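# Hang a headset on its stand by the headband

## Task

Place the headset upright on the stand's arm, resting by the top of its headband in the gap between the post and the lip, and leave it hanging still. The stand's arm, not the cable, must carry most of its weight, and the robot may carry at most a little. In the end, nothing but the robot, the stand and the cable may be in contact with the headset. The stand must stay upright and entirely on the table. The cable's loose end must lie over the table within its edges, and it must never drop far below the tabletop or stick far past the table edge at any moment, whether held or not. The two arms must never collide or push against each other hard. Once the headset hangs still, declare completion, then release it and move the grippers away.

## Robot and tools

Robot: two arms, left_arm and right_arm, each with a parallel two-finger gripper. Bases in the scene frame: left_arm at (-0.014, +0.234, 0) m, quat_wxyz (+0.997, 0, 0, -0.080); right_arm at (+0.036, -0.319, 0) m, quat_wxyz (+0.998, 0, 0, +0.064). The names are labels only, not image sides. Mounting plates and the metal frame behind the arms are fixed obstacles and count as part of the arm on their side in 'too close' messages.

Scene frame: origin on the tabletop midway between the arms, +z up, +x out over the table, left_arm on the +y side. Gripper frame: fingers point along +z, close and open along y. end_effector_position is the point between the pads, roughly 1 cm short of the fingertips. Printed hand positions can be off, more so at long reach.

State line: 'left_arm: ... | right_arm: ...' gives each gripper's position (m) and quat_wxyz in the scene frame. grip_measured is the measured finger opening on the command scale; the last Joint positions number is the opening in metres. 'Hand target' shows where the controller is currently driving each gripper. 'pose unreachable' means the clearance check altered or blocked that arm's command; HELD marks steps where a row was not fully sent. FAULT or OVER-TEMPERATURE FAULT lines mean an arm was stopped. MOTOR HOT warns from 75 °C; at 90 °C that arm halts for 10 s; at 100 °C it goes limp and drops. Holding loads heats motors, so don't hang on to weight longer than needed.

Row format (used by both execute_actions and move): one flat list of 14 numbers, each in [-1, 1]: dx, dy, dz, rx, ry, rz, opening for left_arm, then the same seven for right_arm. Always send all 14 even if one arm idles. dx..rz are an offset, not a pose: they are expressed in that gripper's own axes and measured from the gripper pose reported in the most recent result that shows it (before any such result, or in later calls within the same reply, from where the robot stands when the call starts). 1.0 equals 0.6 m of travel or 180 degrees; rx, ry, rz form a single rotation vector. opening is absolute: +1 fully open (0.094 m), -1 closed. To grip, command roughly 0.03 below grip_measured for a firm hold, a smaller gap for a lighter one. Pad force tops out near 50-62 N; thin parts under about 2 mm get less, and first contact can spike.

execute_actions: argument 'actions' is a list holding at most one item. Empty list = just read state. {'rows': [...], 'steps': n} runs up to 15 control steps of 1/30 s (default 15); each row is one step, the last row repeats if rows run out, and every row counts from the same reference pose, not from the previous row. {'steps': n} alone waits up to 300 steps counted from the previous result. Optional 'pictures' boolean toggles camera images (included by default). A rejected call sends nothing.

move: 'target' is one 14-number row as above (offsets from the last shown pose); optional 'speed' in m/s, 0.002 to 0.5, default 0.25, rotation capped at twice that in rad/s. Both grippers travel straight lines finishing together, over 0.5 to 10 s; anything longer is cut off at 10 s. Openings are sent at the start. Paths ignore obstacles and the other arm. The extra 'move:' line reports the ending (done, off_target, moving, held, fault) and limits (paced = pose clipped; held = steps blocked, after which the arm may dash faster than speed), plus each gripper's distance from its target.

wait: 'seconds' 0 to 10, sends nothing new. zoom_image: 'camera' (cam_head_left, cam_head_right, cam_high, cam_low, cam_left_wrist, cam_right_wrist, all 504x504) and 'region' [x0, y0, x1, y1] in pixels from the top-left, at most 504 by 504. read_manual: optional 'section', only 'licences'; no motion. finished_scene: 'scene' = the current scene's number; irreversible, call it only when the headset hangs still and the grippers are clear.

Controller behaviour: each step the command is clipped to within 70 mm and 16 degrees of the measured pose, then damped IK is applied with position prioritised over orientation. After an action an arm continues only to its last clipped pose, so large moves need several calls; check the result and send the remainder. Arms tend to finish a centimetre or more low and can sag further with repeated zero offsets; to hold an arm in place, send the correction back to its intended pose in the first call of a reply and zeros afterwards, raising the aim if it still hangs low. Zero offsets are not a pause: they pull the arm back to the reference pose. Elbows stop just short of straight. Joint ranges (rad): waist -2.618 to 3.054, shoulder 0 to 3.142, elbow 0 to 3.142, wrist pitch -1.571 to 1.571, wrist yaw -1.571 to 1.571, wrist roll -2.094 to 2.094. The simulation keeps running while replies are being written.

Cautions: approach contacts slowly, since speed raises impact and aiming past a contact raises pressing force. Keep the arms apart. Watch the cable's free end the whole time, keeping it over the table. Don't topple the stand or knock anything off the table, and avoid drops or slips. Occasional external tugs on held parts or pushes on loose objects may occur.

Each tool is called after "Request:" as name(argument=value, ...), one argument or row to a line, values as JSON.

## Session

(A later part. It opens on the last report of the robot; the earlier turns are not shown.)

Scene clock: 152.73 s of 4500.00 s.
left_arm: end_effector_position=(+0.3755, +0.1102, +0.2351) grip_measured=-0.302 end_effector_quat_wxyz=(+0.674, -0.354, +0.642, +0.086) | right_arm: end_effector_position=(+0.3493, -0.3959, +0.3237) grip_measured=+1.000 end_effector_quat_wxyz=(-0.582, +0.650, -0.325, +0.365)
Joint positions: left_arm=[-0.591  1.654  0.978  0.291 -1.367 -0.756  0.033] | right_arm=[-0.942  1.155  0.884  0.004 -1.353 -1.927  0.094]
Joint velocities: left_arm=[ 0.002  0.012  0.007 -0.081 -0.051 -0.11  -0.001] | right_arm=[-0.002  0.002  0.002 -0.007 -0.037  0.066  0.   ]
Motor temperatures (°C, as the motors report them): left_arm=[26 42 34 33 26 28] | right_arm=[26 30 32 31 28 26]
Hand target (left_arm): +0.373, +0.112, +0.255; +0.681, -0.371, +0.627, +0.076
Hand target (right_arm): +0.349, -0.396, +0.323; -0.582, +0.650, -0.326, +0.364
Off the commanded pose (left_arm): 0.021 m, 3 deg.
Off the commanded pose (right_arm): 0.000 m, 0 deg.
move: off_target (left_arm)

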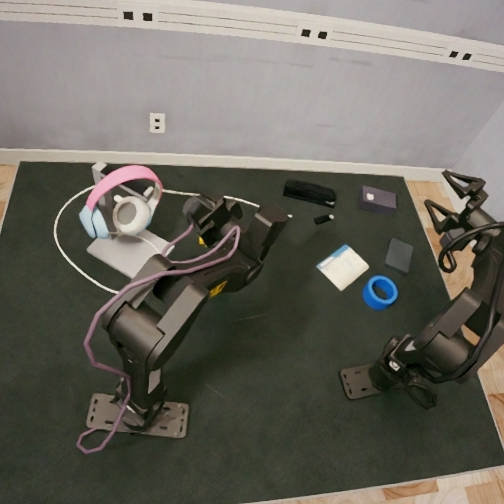

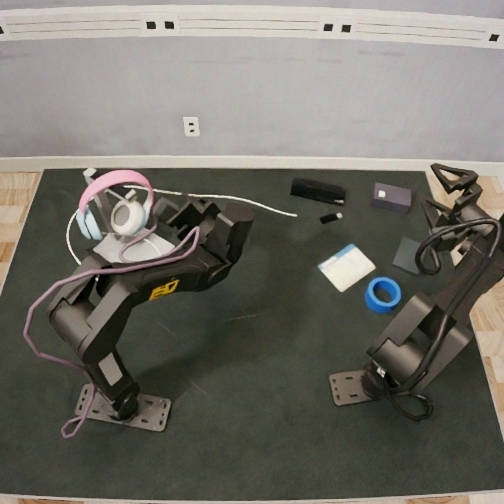

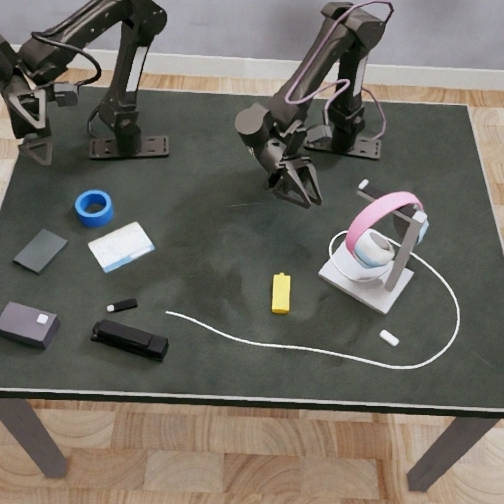

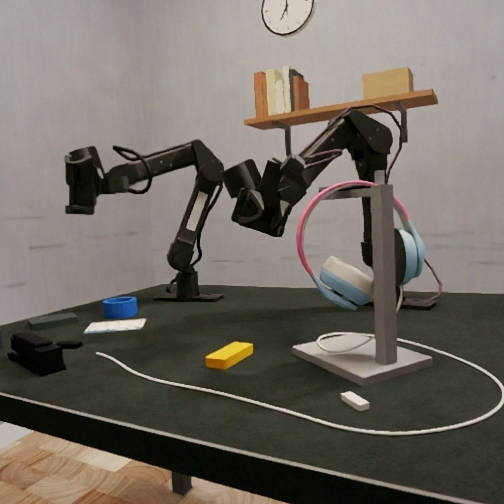

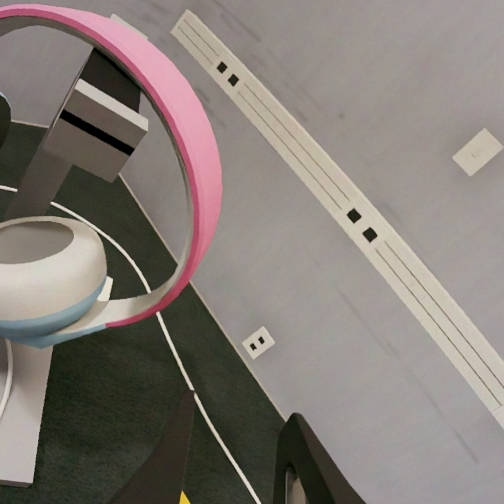

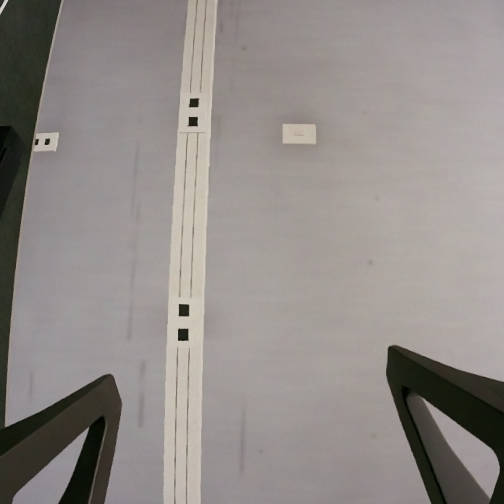

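Request:
move(
  target=[-0.015,0.035,0.175,0,0,0.06,-0.1,0,0,0,0,0,0,1],
  speed=0.06,
)

Scene clock: 164.90 s of 4500.00 s.
left_arm: end_effector_position=(+0.4435, +0.1912, +0.2211) grip_measured=-0.102 end_effector_quat_wxyz=(+0.658, -0.291, +0.677, +0.154) | right_arm: end_effector_position=(+0.3494, -0.3959, +0.3240) grip_measured=+1.000 end_effector_quat_wxyz=(-0.581, +0.650, -0.324, +0.366)
Joint positions: left_arm=[-0.283  1.733  0.951  0.6   -1.071 -0.335  0.042] | right_arm=[-0.942  1.155  0.884  0.008 -1.353 -1.927  0.094]
Joint velocities: left_arm=[ 0.002 -0.002  0.007  0.007  0.022  0.022 -0.   ] | right_arm=[-0.017 -0.002 -0.007 -0.022  0.022  0.037  0.   ]
Motor temperatures (°C, as the motors report them): left_arm=[26 42 34 33 26 28] | right_arm=[26 30 33 31 28 26]
Hand target (left_arm): +0.447, +0.191, +0.228; +0.664, -0.292, +0.672, +0.149
Hand target (right_arm): +0.349, -0.396, +0.324; -0.582, +0.650, -0.325, +0.365
Off the commanded pose (left_arm): 0.007 m, 1 deg.
Off the commanded pose (right_arm): 0.000 m, 0 deg.
After step 190, 3.63 s passed at rest.
move: done

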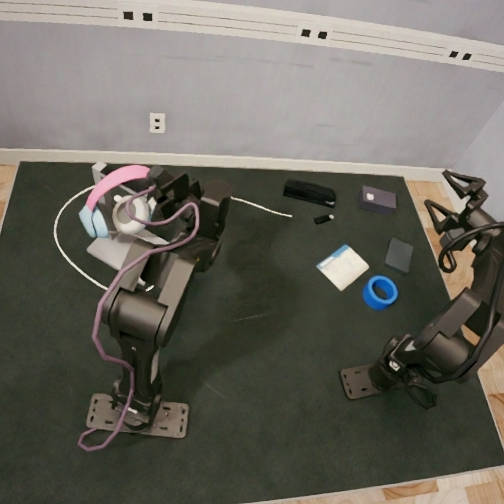

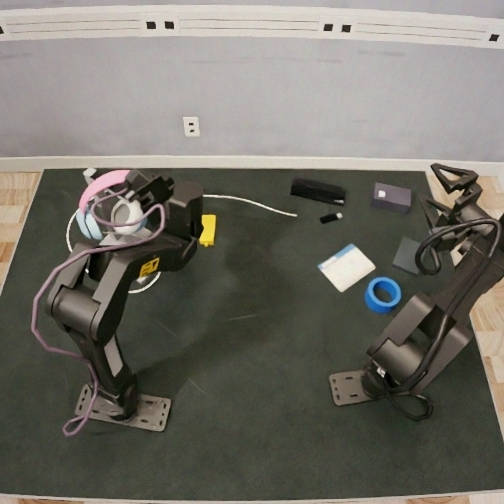

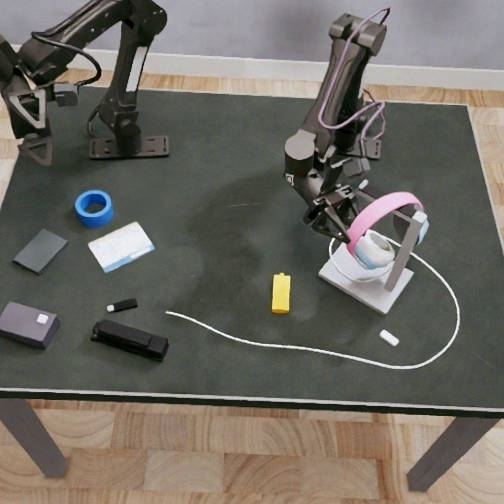

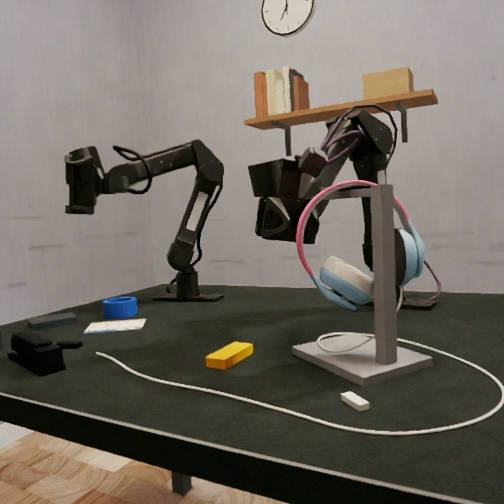

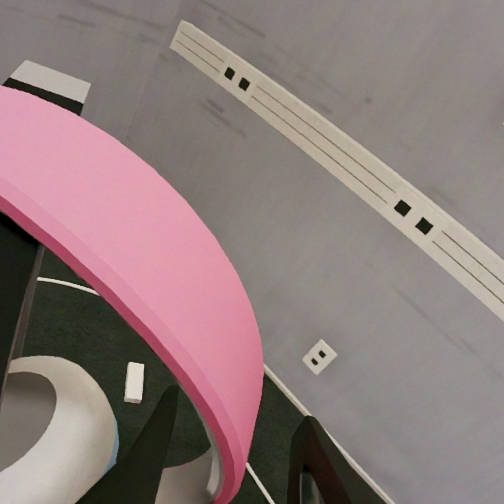

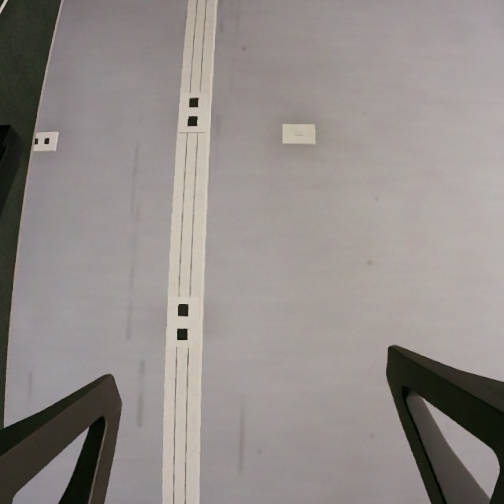

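Request:
move(
  target=[-0.015,0,0.03,0,0,0,-0.1,0,0,0,0,0,0,1],
  speed=0.03,
)

Request:
move(
  target=[-0.015,0,0,0,0,0,-1,0,0,0,0,0,0,1],
  speed=0.03,
)

Request:
move(
  target=[-0.11,0,0,0,0,-0.13,-1,0,0,0,0,0,0,1],
  speed=0.03,
)

Scene clock: 173.07 s of 4500.00 s.
left_arm: end_effector_position=(+0.4497, +0.2045, +0.2134) grip_measured=-0.102 end_effector_quat_wxyz=(+0.649, -0.286, +0.686, +0.162) | right_arm: end_effector_position=(+0.3494, -0.3960, +0.3243) grip_measured=+1.000 end_effector_quat_wxyz=(-0.581, +0.651, -0.324, +0.367)
Joint positions: left_arm=[-0.241  1.744  0.951  0.588 -1.032 -0.327  0.042] | right_arm=[-0.942  1.155  0.884  0.01  -1.353 -1.927  0.094]
Joint velocities: left_arm=[-0.007 -0.007 -0.017 -0.081  0.081  0.007  0.001] | right_arm=[ 0.002 -0.017 -0.012 -0.022 -0.037  0.007  0.   ]
Motor temperatures (°C, as the motors report them): left_arm=[26 41 34 33 26 28] | right_arm=[26 30 33 32 28 26]
Hand target (left_arm): +0.457, +0.204, +0.228; +0.658, -0.291, +0.677, +0.154
Hand target (right_arm): +0.349, -0.396, +0.324; -0.581, +0.650, -0.324, +0.366
Off the commanded pose (left_arm): 0.017 m, 2 deg.
Off the commanded pose (right_arm): 0.000 m, 0 deg.
After step 90, 4.20 s passed at rest.
move: off_target (left_arm)

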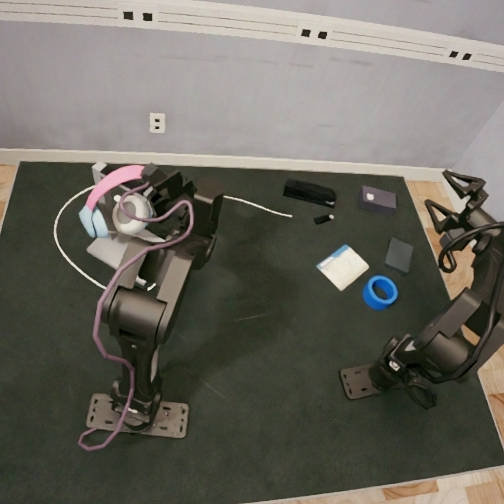

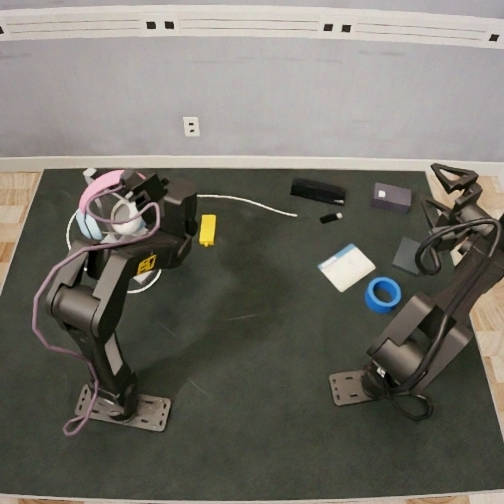

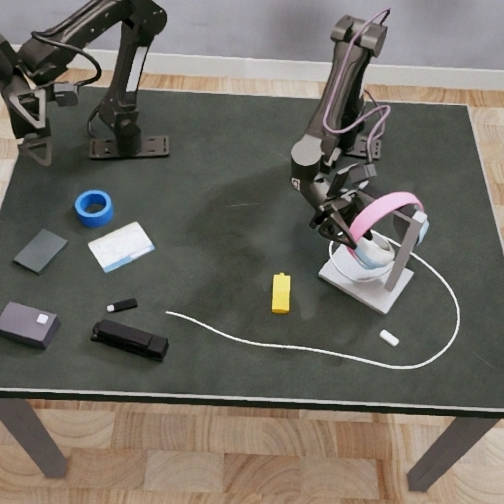

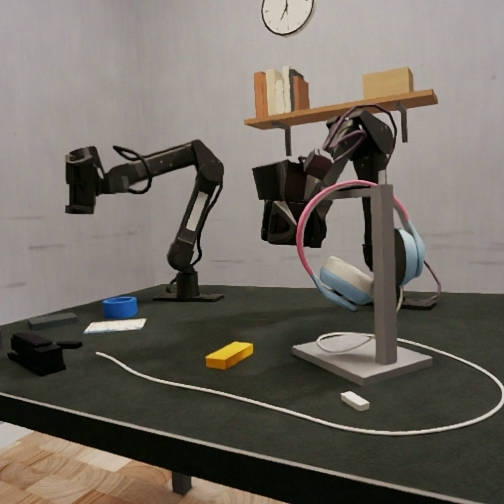

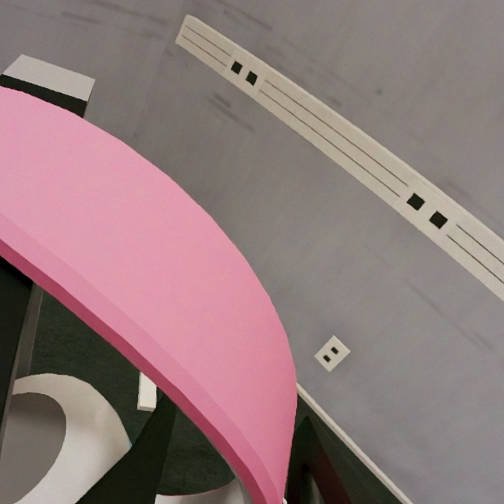

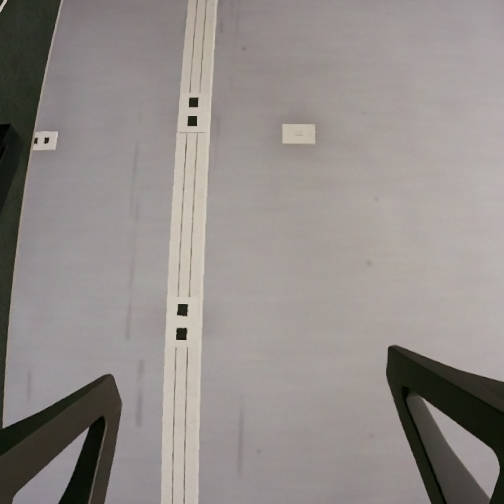

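Scene clock: 173.77 s of 4500.00 s.
left_arm: end_effector_position=(+0.4501, +0.2038, +0.2043) grip_measured=-0.818 end_effector_quat_wxyz=(+0.641, -0.281, +0.696, +0.162) | right_arm: end_effector_position=(+0.3495, -0.3960, +0.3246) grip_measured=+1.000 end_effector_quat_wxyz=(-0.581, +0.651, -0.323, +0.368)
Joint positions: left_arm=[-0.239  1.75   0.946  0.563 -1.017 -0.343  0.009] | right_arm=[-0.942  1.155  0.884  0.013 -1.353 -1.927  0.094]
Joint velocities: left_arm=[-0.012  0.022  0.002  0.022 -0.081  0.037  0.001] | right_arm=[-0.007 -0.012 -0.002  0.022  0.081  0.007  0.   ]
Motor temperatures (°C, as the motors report them): left_arm=[26 41 34 33 26 28] | right_arm=[26 30 33 32 28 26]
Hand target (left_arm): +0.449, +0.206, +0.222; +0.649, -0.286, +0.686, +0.162
Hand target (right_arm): +0.349, -0.396, +0.324; -0.581, +0.651, -0.324, +0.367
Off the commanded pose (left_arm): 0.018 m, 2 deg.
Off the commanded pose (right_arm): 0.000 m, 0 deg.
move: off_target (left_arm)

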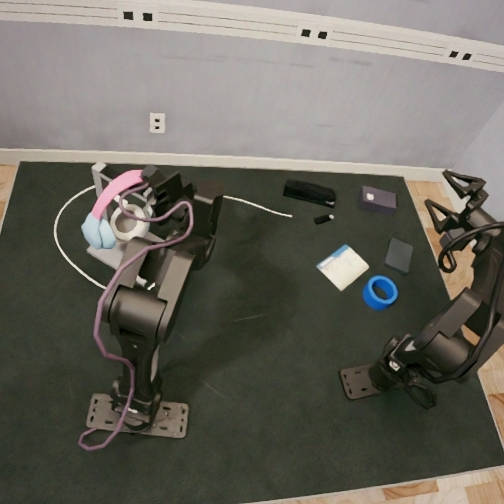

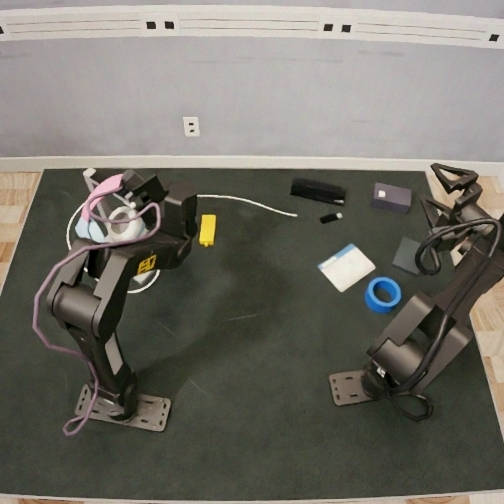

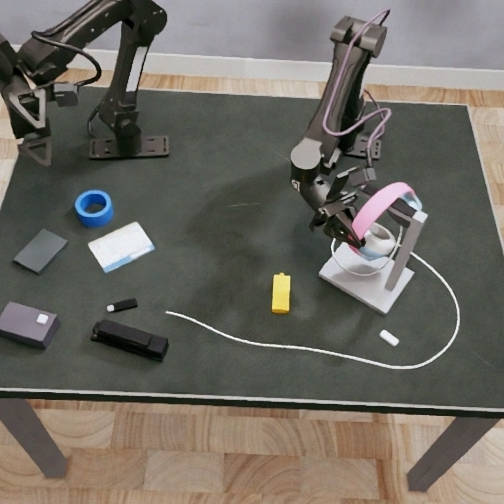

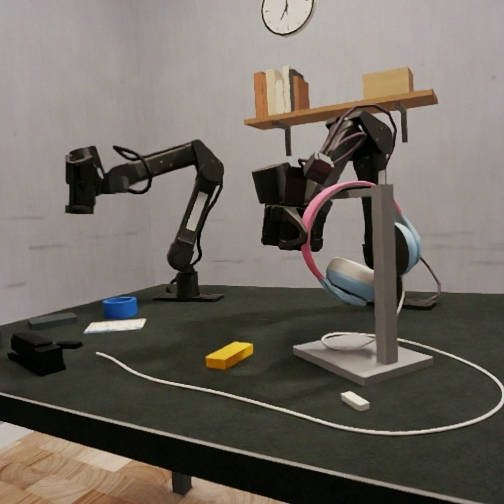

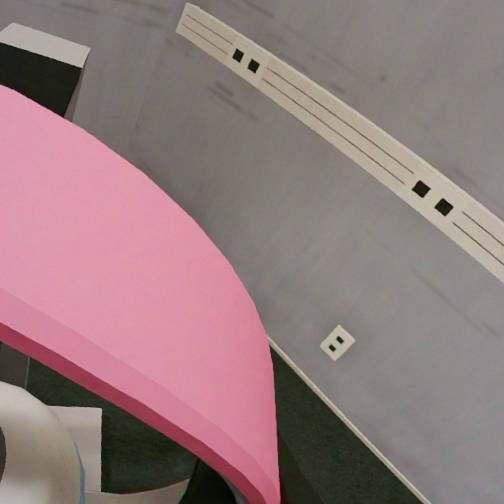

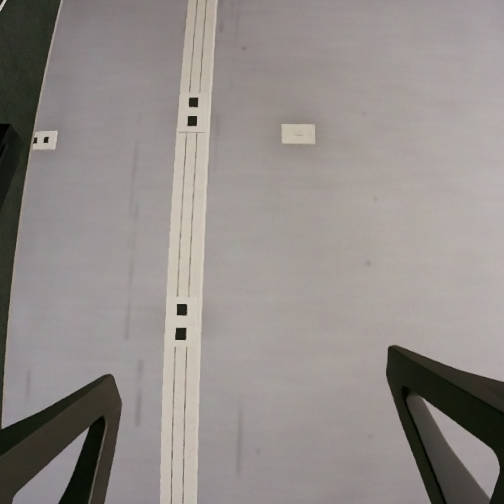

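Scene clock: 180.80 s of 4500.00 s.
left_arm: end_effector_position=(+0.4488, +0.2115, +0.2315) grip_measured=-0.818 end_effector_quat_wxyz=(+0.639, -0.404, +0.653, +0.045) | right_arm: end_effector_position=(+0.3496, -0.3961, +0.3249) grip_measured=+1.000 end_effector_quat_wxyz=(-0.580, +0.651, -0.322, +0.369)
Joint positions: left_arm=[-0.214  1.662  1.033  0.303 -0.973 -0.756  0.009] | right_arm=[-0.942  1.155  0.884  0.016 -1.353 -1.927  0.094]
Joint velocities: left_arm=[ 0.002  0.022 -0.012 -0.022 -0.051 -0.007 -0.001] | right_arm=[ 0.007 -0.002  0.012  0.007  0.095 -0.022  0.   ]
Motor temperatures (°C, as the motors report them): left_arm=[26 42 34 33 26 28] | right_arm=[26 30 33 32 28 26]
Hand target (left_arm): +0.448, +0.218, +0.269; +0.661, -0.417, +0.624, +0.029
Hand target (right_arm): +0.350, -0.396, +0.325; -0.581, +0.651, -0.323, +0.368
Off the commanded pose (left_arm): 0.038 m, 5 deg.
Off the commanded pose (right_arm): 0.000 m, 0 deg.
move: off_target (left_arm)

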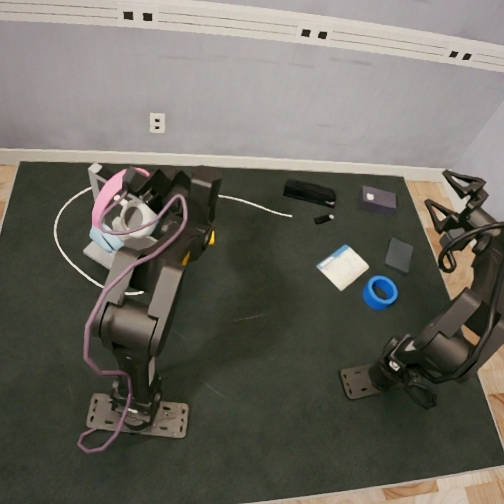

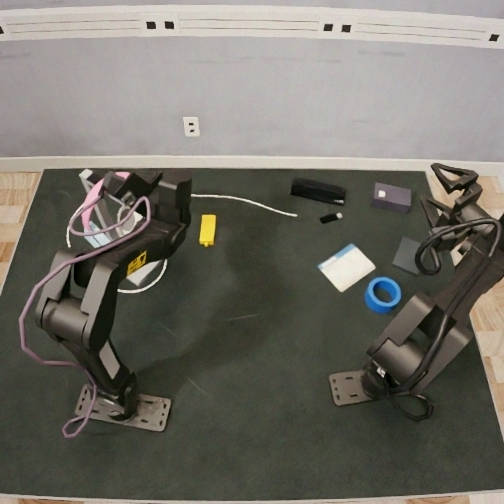

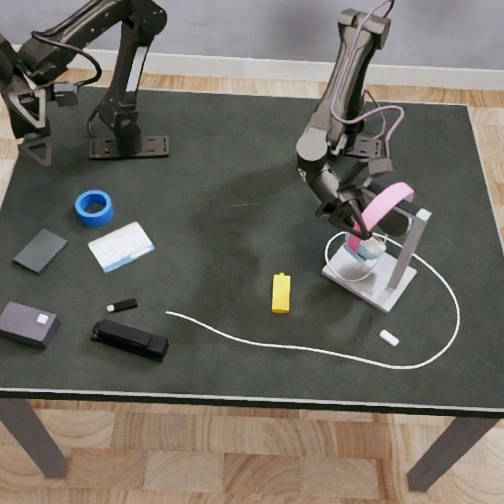

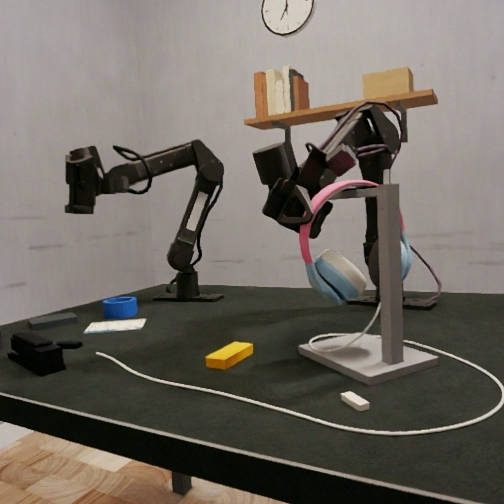

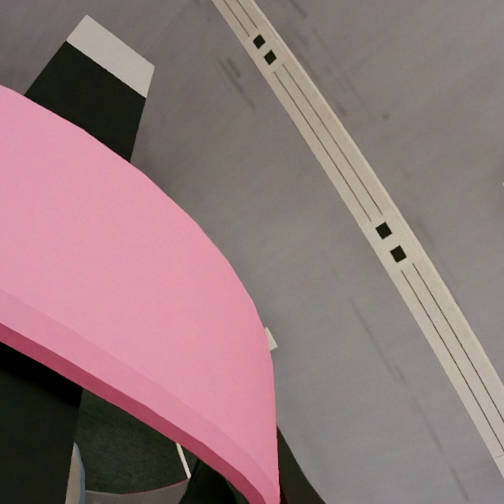

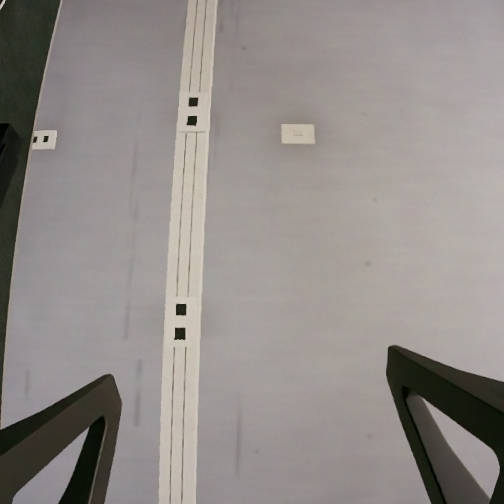

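Request:
move(
  target=[-0.11,-0.03,0,0,-0.05,-0.03,-1,0,0,0,0,0,0,1],
  speed=0.03,
)

Scene clock: 190.20 s of 4500.00 s.
left_arm: end_effector_position=(+0.4499, +0.2236, +0.2511) grip_measured=-0.818 end_effector_quat_wxyz=(+0.659, -0.415, +0.624, +0.056) | right_arm: end_effector_position=(+0.3496, -0.3961, +0.3252) grip_measured=+1.000 end_effector_quat_wxyz=(-0.580, +0.651, -0.321, +0.370)
Joint positions: left_arm=[-0.197  1.662  1.049  0.374 -1.016 -0.705  0.009] | right_arm=[-0.942  1.155  0.884  0.019 -1.353 -1.927  0.094]
Joint velocities: left_arm=[-0.002 -0.002 -0.007 -0.051 -0.081  0.022 -0.001] | right_arm=[-0.017 -0.002 -0.007  0.037  0.066  0.022  0.   ]
Motor temperatures (°C, as the motors report them): left_arm=[26 43 35 34 26 28] | right_arm=[26 30 33 32 28 26]
Hand target (left_arm): +0.446, +0.232, +0.296; +0.687, -0.432, +0.582, +0.047
Hand target (right_arm): +0.350, -0.396, +0.325; -0.580, +0.651, -0.322, +0.369
Off the commanded pose (left_arm): 0.047 m, 6 deg.
Off the commanded pose (right_arm): 0.000 m, 0 deg.
After step 90, 2.97 s passed at rest.
move: off_target (left_arm)

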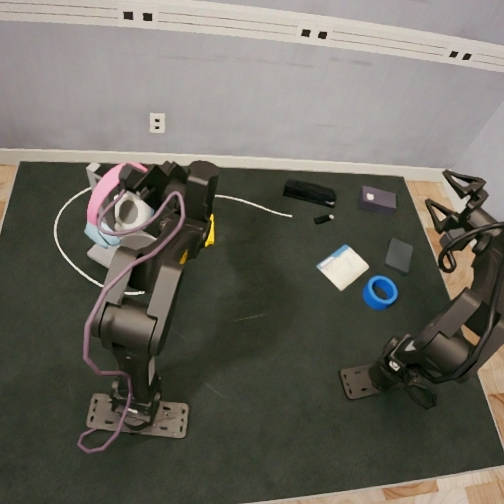

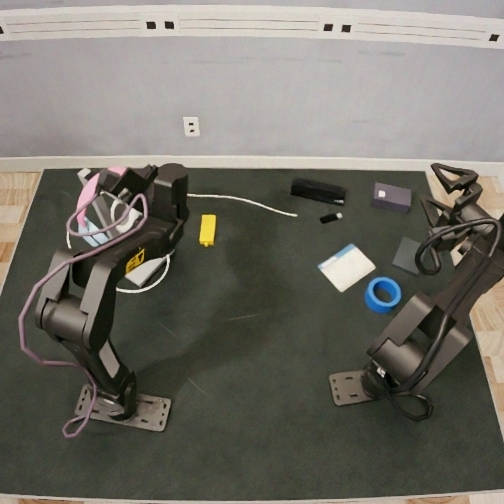

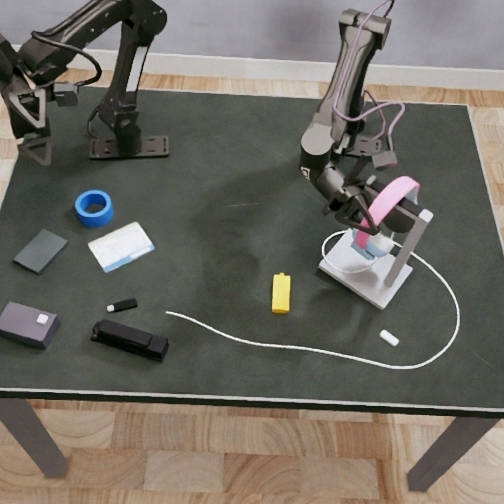

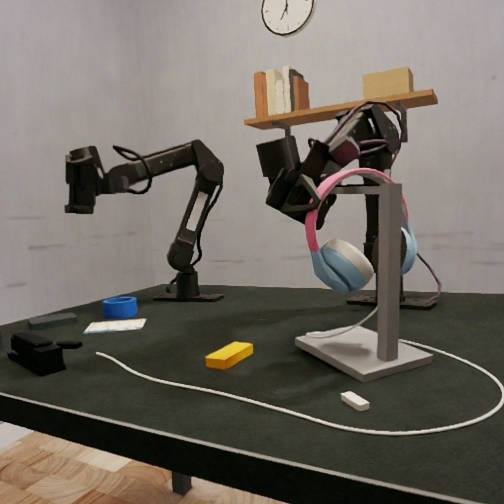

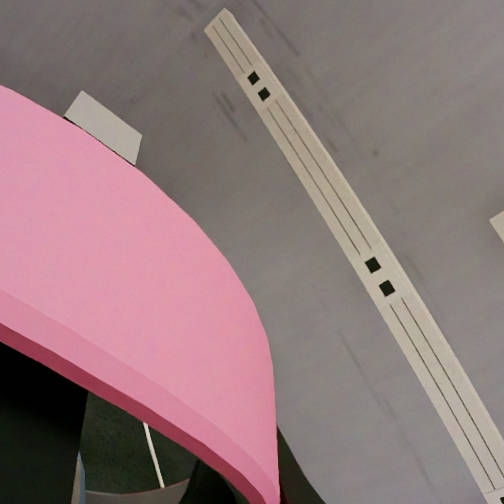

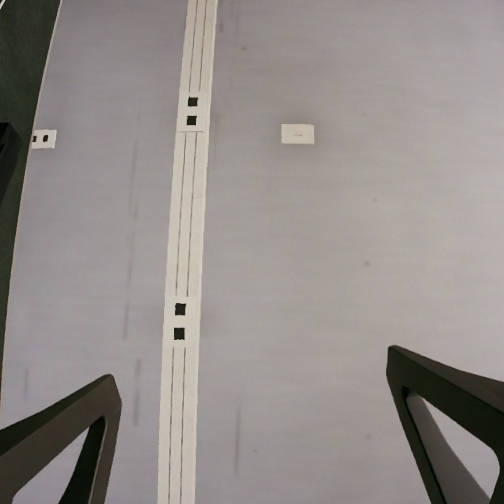

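Request:
move(
  target=[-0.06,-0.04,0,0,0,0,-0.5,0,0,0,0,0,0,1],
  speed=0.03,
)

Request:
move(
  target=[-0.01,-0.06,-0.2,0,0,0,-0.5,0,0,0,0,0,0,1],
  speed=0.06,
)

Scene clock: 198.70 s of 4500.00 s.
left_arm: end_effector_position=(+0.4550, +0.2202, +0.2539) grip_measured=-0.501 end_effector_quat_wxyz=(+0.636, -0.403, +0.655, +0.073) | right_arm: end_effector_position=(+0.3497, -0.3962, +0.3255) grip_measured=+1.000 end_effector_quat_wxyz=(-0.580, +0.651, -0.320, +0.370)
Joint positions: left_arm=[-0.196  1.665  1.137  0.189 -0.994 -0.725  0.023] | right_arm=[-0.942  1.155  0.884  0.021 -1.353 -1.927  0.094]
Joint velocities: left_arm=[-0.002 -0.022  0.002 -0.095  0.051  0.022 -0.   ] | right_arm=[ 0.002 -0.002  0.017  0.007 -0.007 -0.022  0.   ]
Motor temperatures (°C, as the motors report them): left_arm=[26 44 36 34 26 28] | right_arm=[26 30 33 32 28 26]
Hand target (left_arm): +0.454, +0.225, +0.294; +0.659, -0.416, +0.624, +0.056
Hand target (right_arm): +0.350, -0.396, +0.325; -0.580, +0.651, -0.321, +0.370
Off the commanded pose (left_arm): 0.040 m, 5 deg.
Off the commanded pose (right_arm): 0.000 m, 0 deg.
After step 90, 3.83 s passed at rest.
move: off_target (left_arm)

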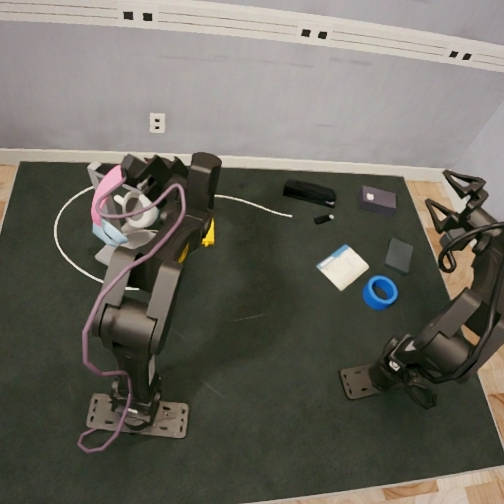

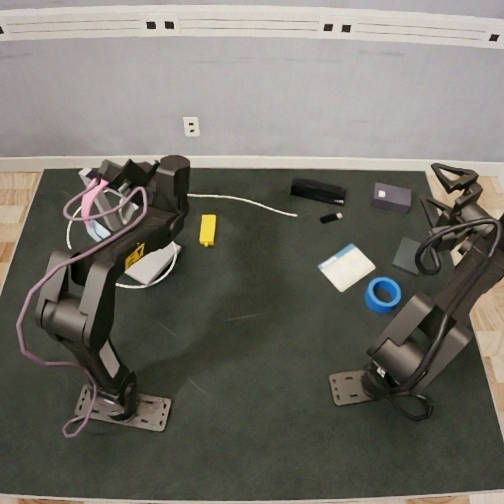

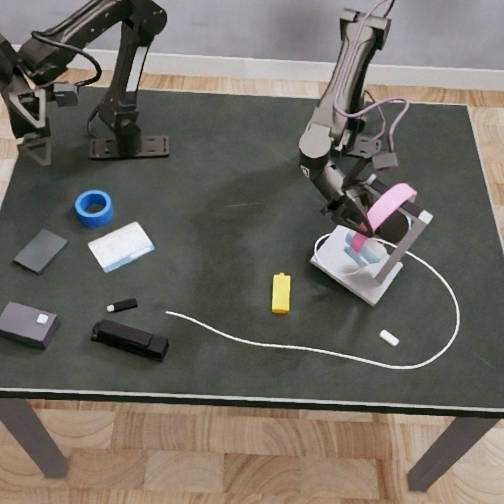

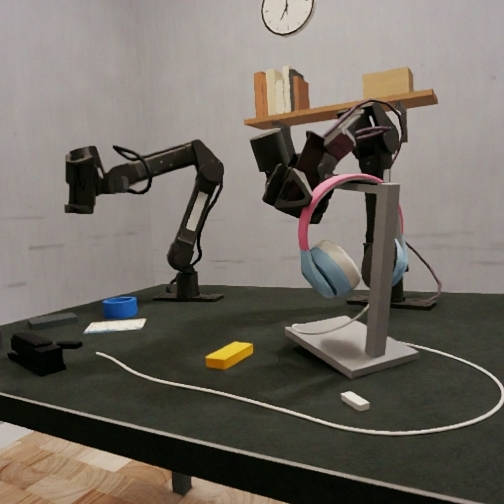

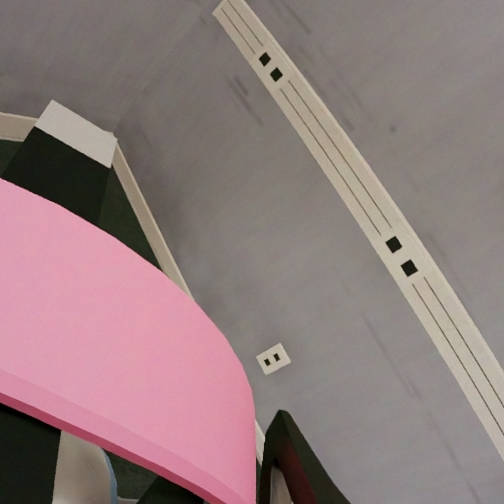

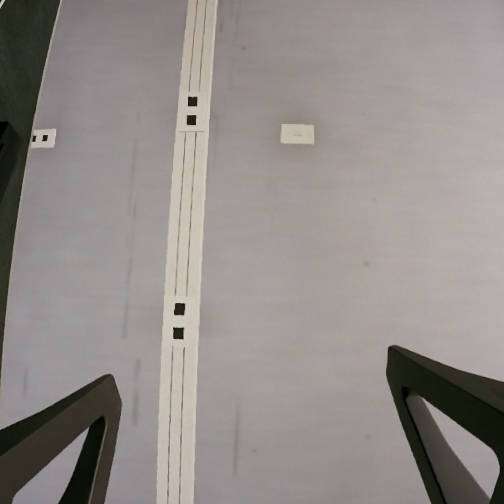

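Scene clock: 201.37 s of 4500.00 s.
left_arm: end_effector_position=(+0.3851, +0.1250, +0.2793) grip_measured=-0.501 end_effector_quat_wxyz=(+0.625, -0.395, +0.669, +0.074) | right_arm: end_effector_position=(+0.3497, -0.3963, +0.3258) grip_measured=+1.000 end_effector_quat_wxyz=(-0.579, +0.652, -0.319, +0.372)
Joint positions: left_arm=[-0.532  1.627  1.316 -0.442 -1.262 -1.145  0.023] | right_arm=[-0.942  1.155  0.884  0.024 -1.353 -1.927  0.094]
Joint velocities: left_arm=[ 0.017  0.007  0.002 -0.081 -0.007 -0.081 -0.   ] | right_arm=[ 0.017 -0.007 -0.007  0.022  0.007 -0.007  0.   ]
Motor temperatures (°C, as the motors report them): left_arm=[26 44 36 34 26 28] | right_arm=[26 30 33 32 28 26]
Hand target (left_arm): +0.383, +0.126, +0.296; +0.635, -0.403, +0.655, +0.072
Hand target (right_arm): +0.350, -0.396, +0.325; -0.580, +0.651, -0.320, +0.371
Off the commanded pose (left_arm): 0.017 m, 2 deg.
Off the commanded pose (right_arm): 0.000 m, 0 deg.
move: off_target (left_arm)

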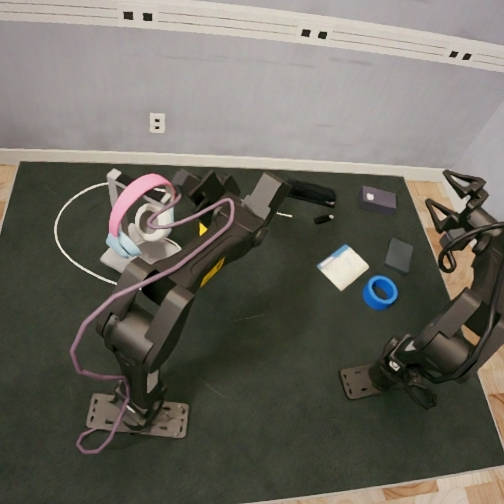

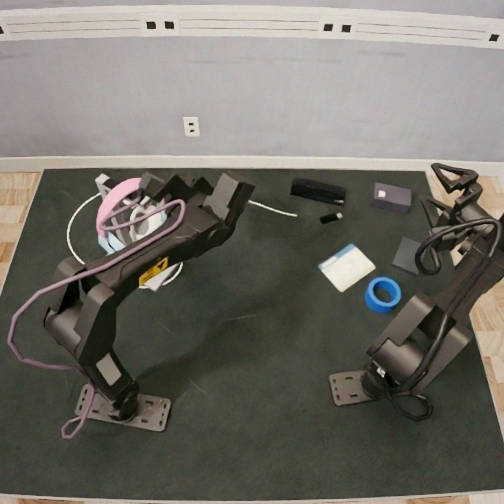

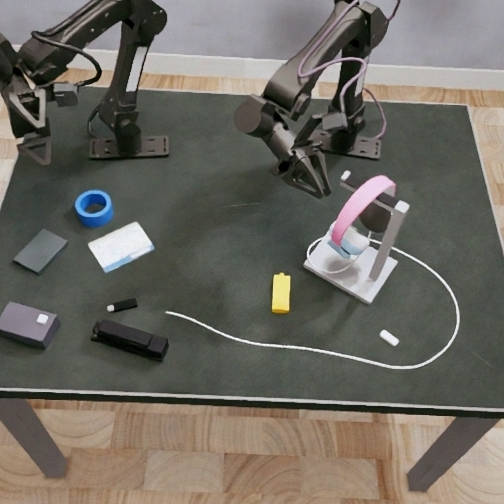

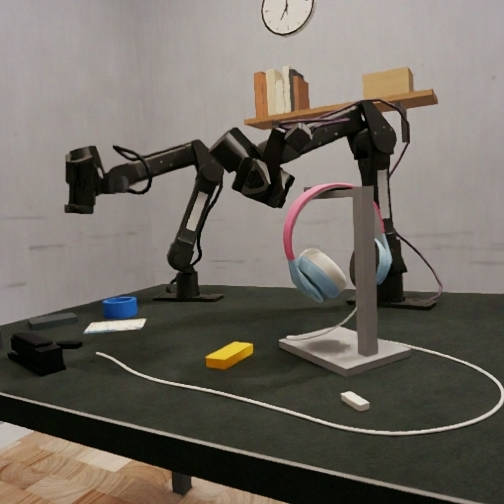

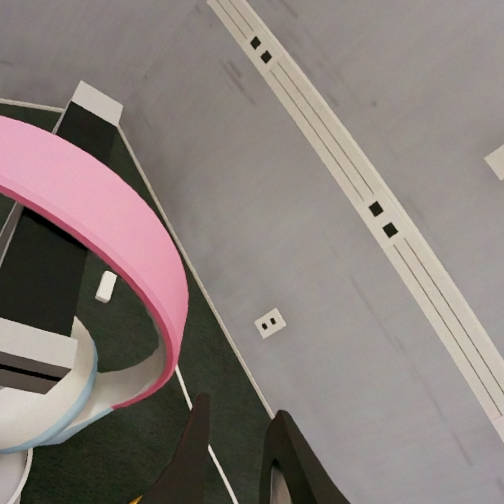

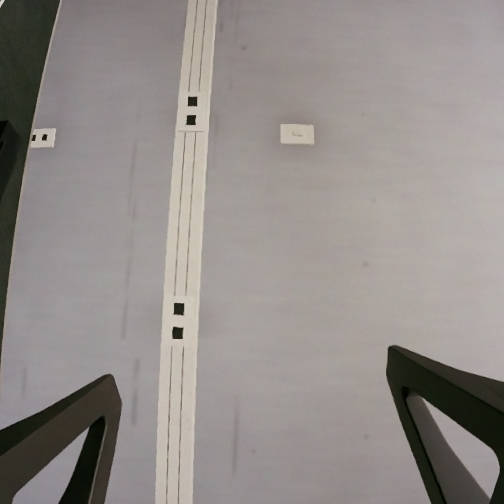

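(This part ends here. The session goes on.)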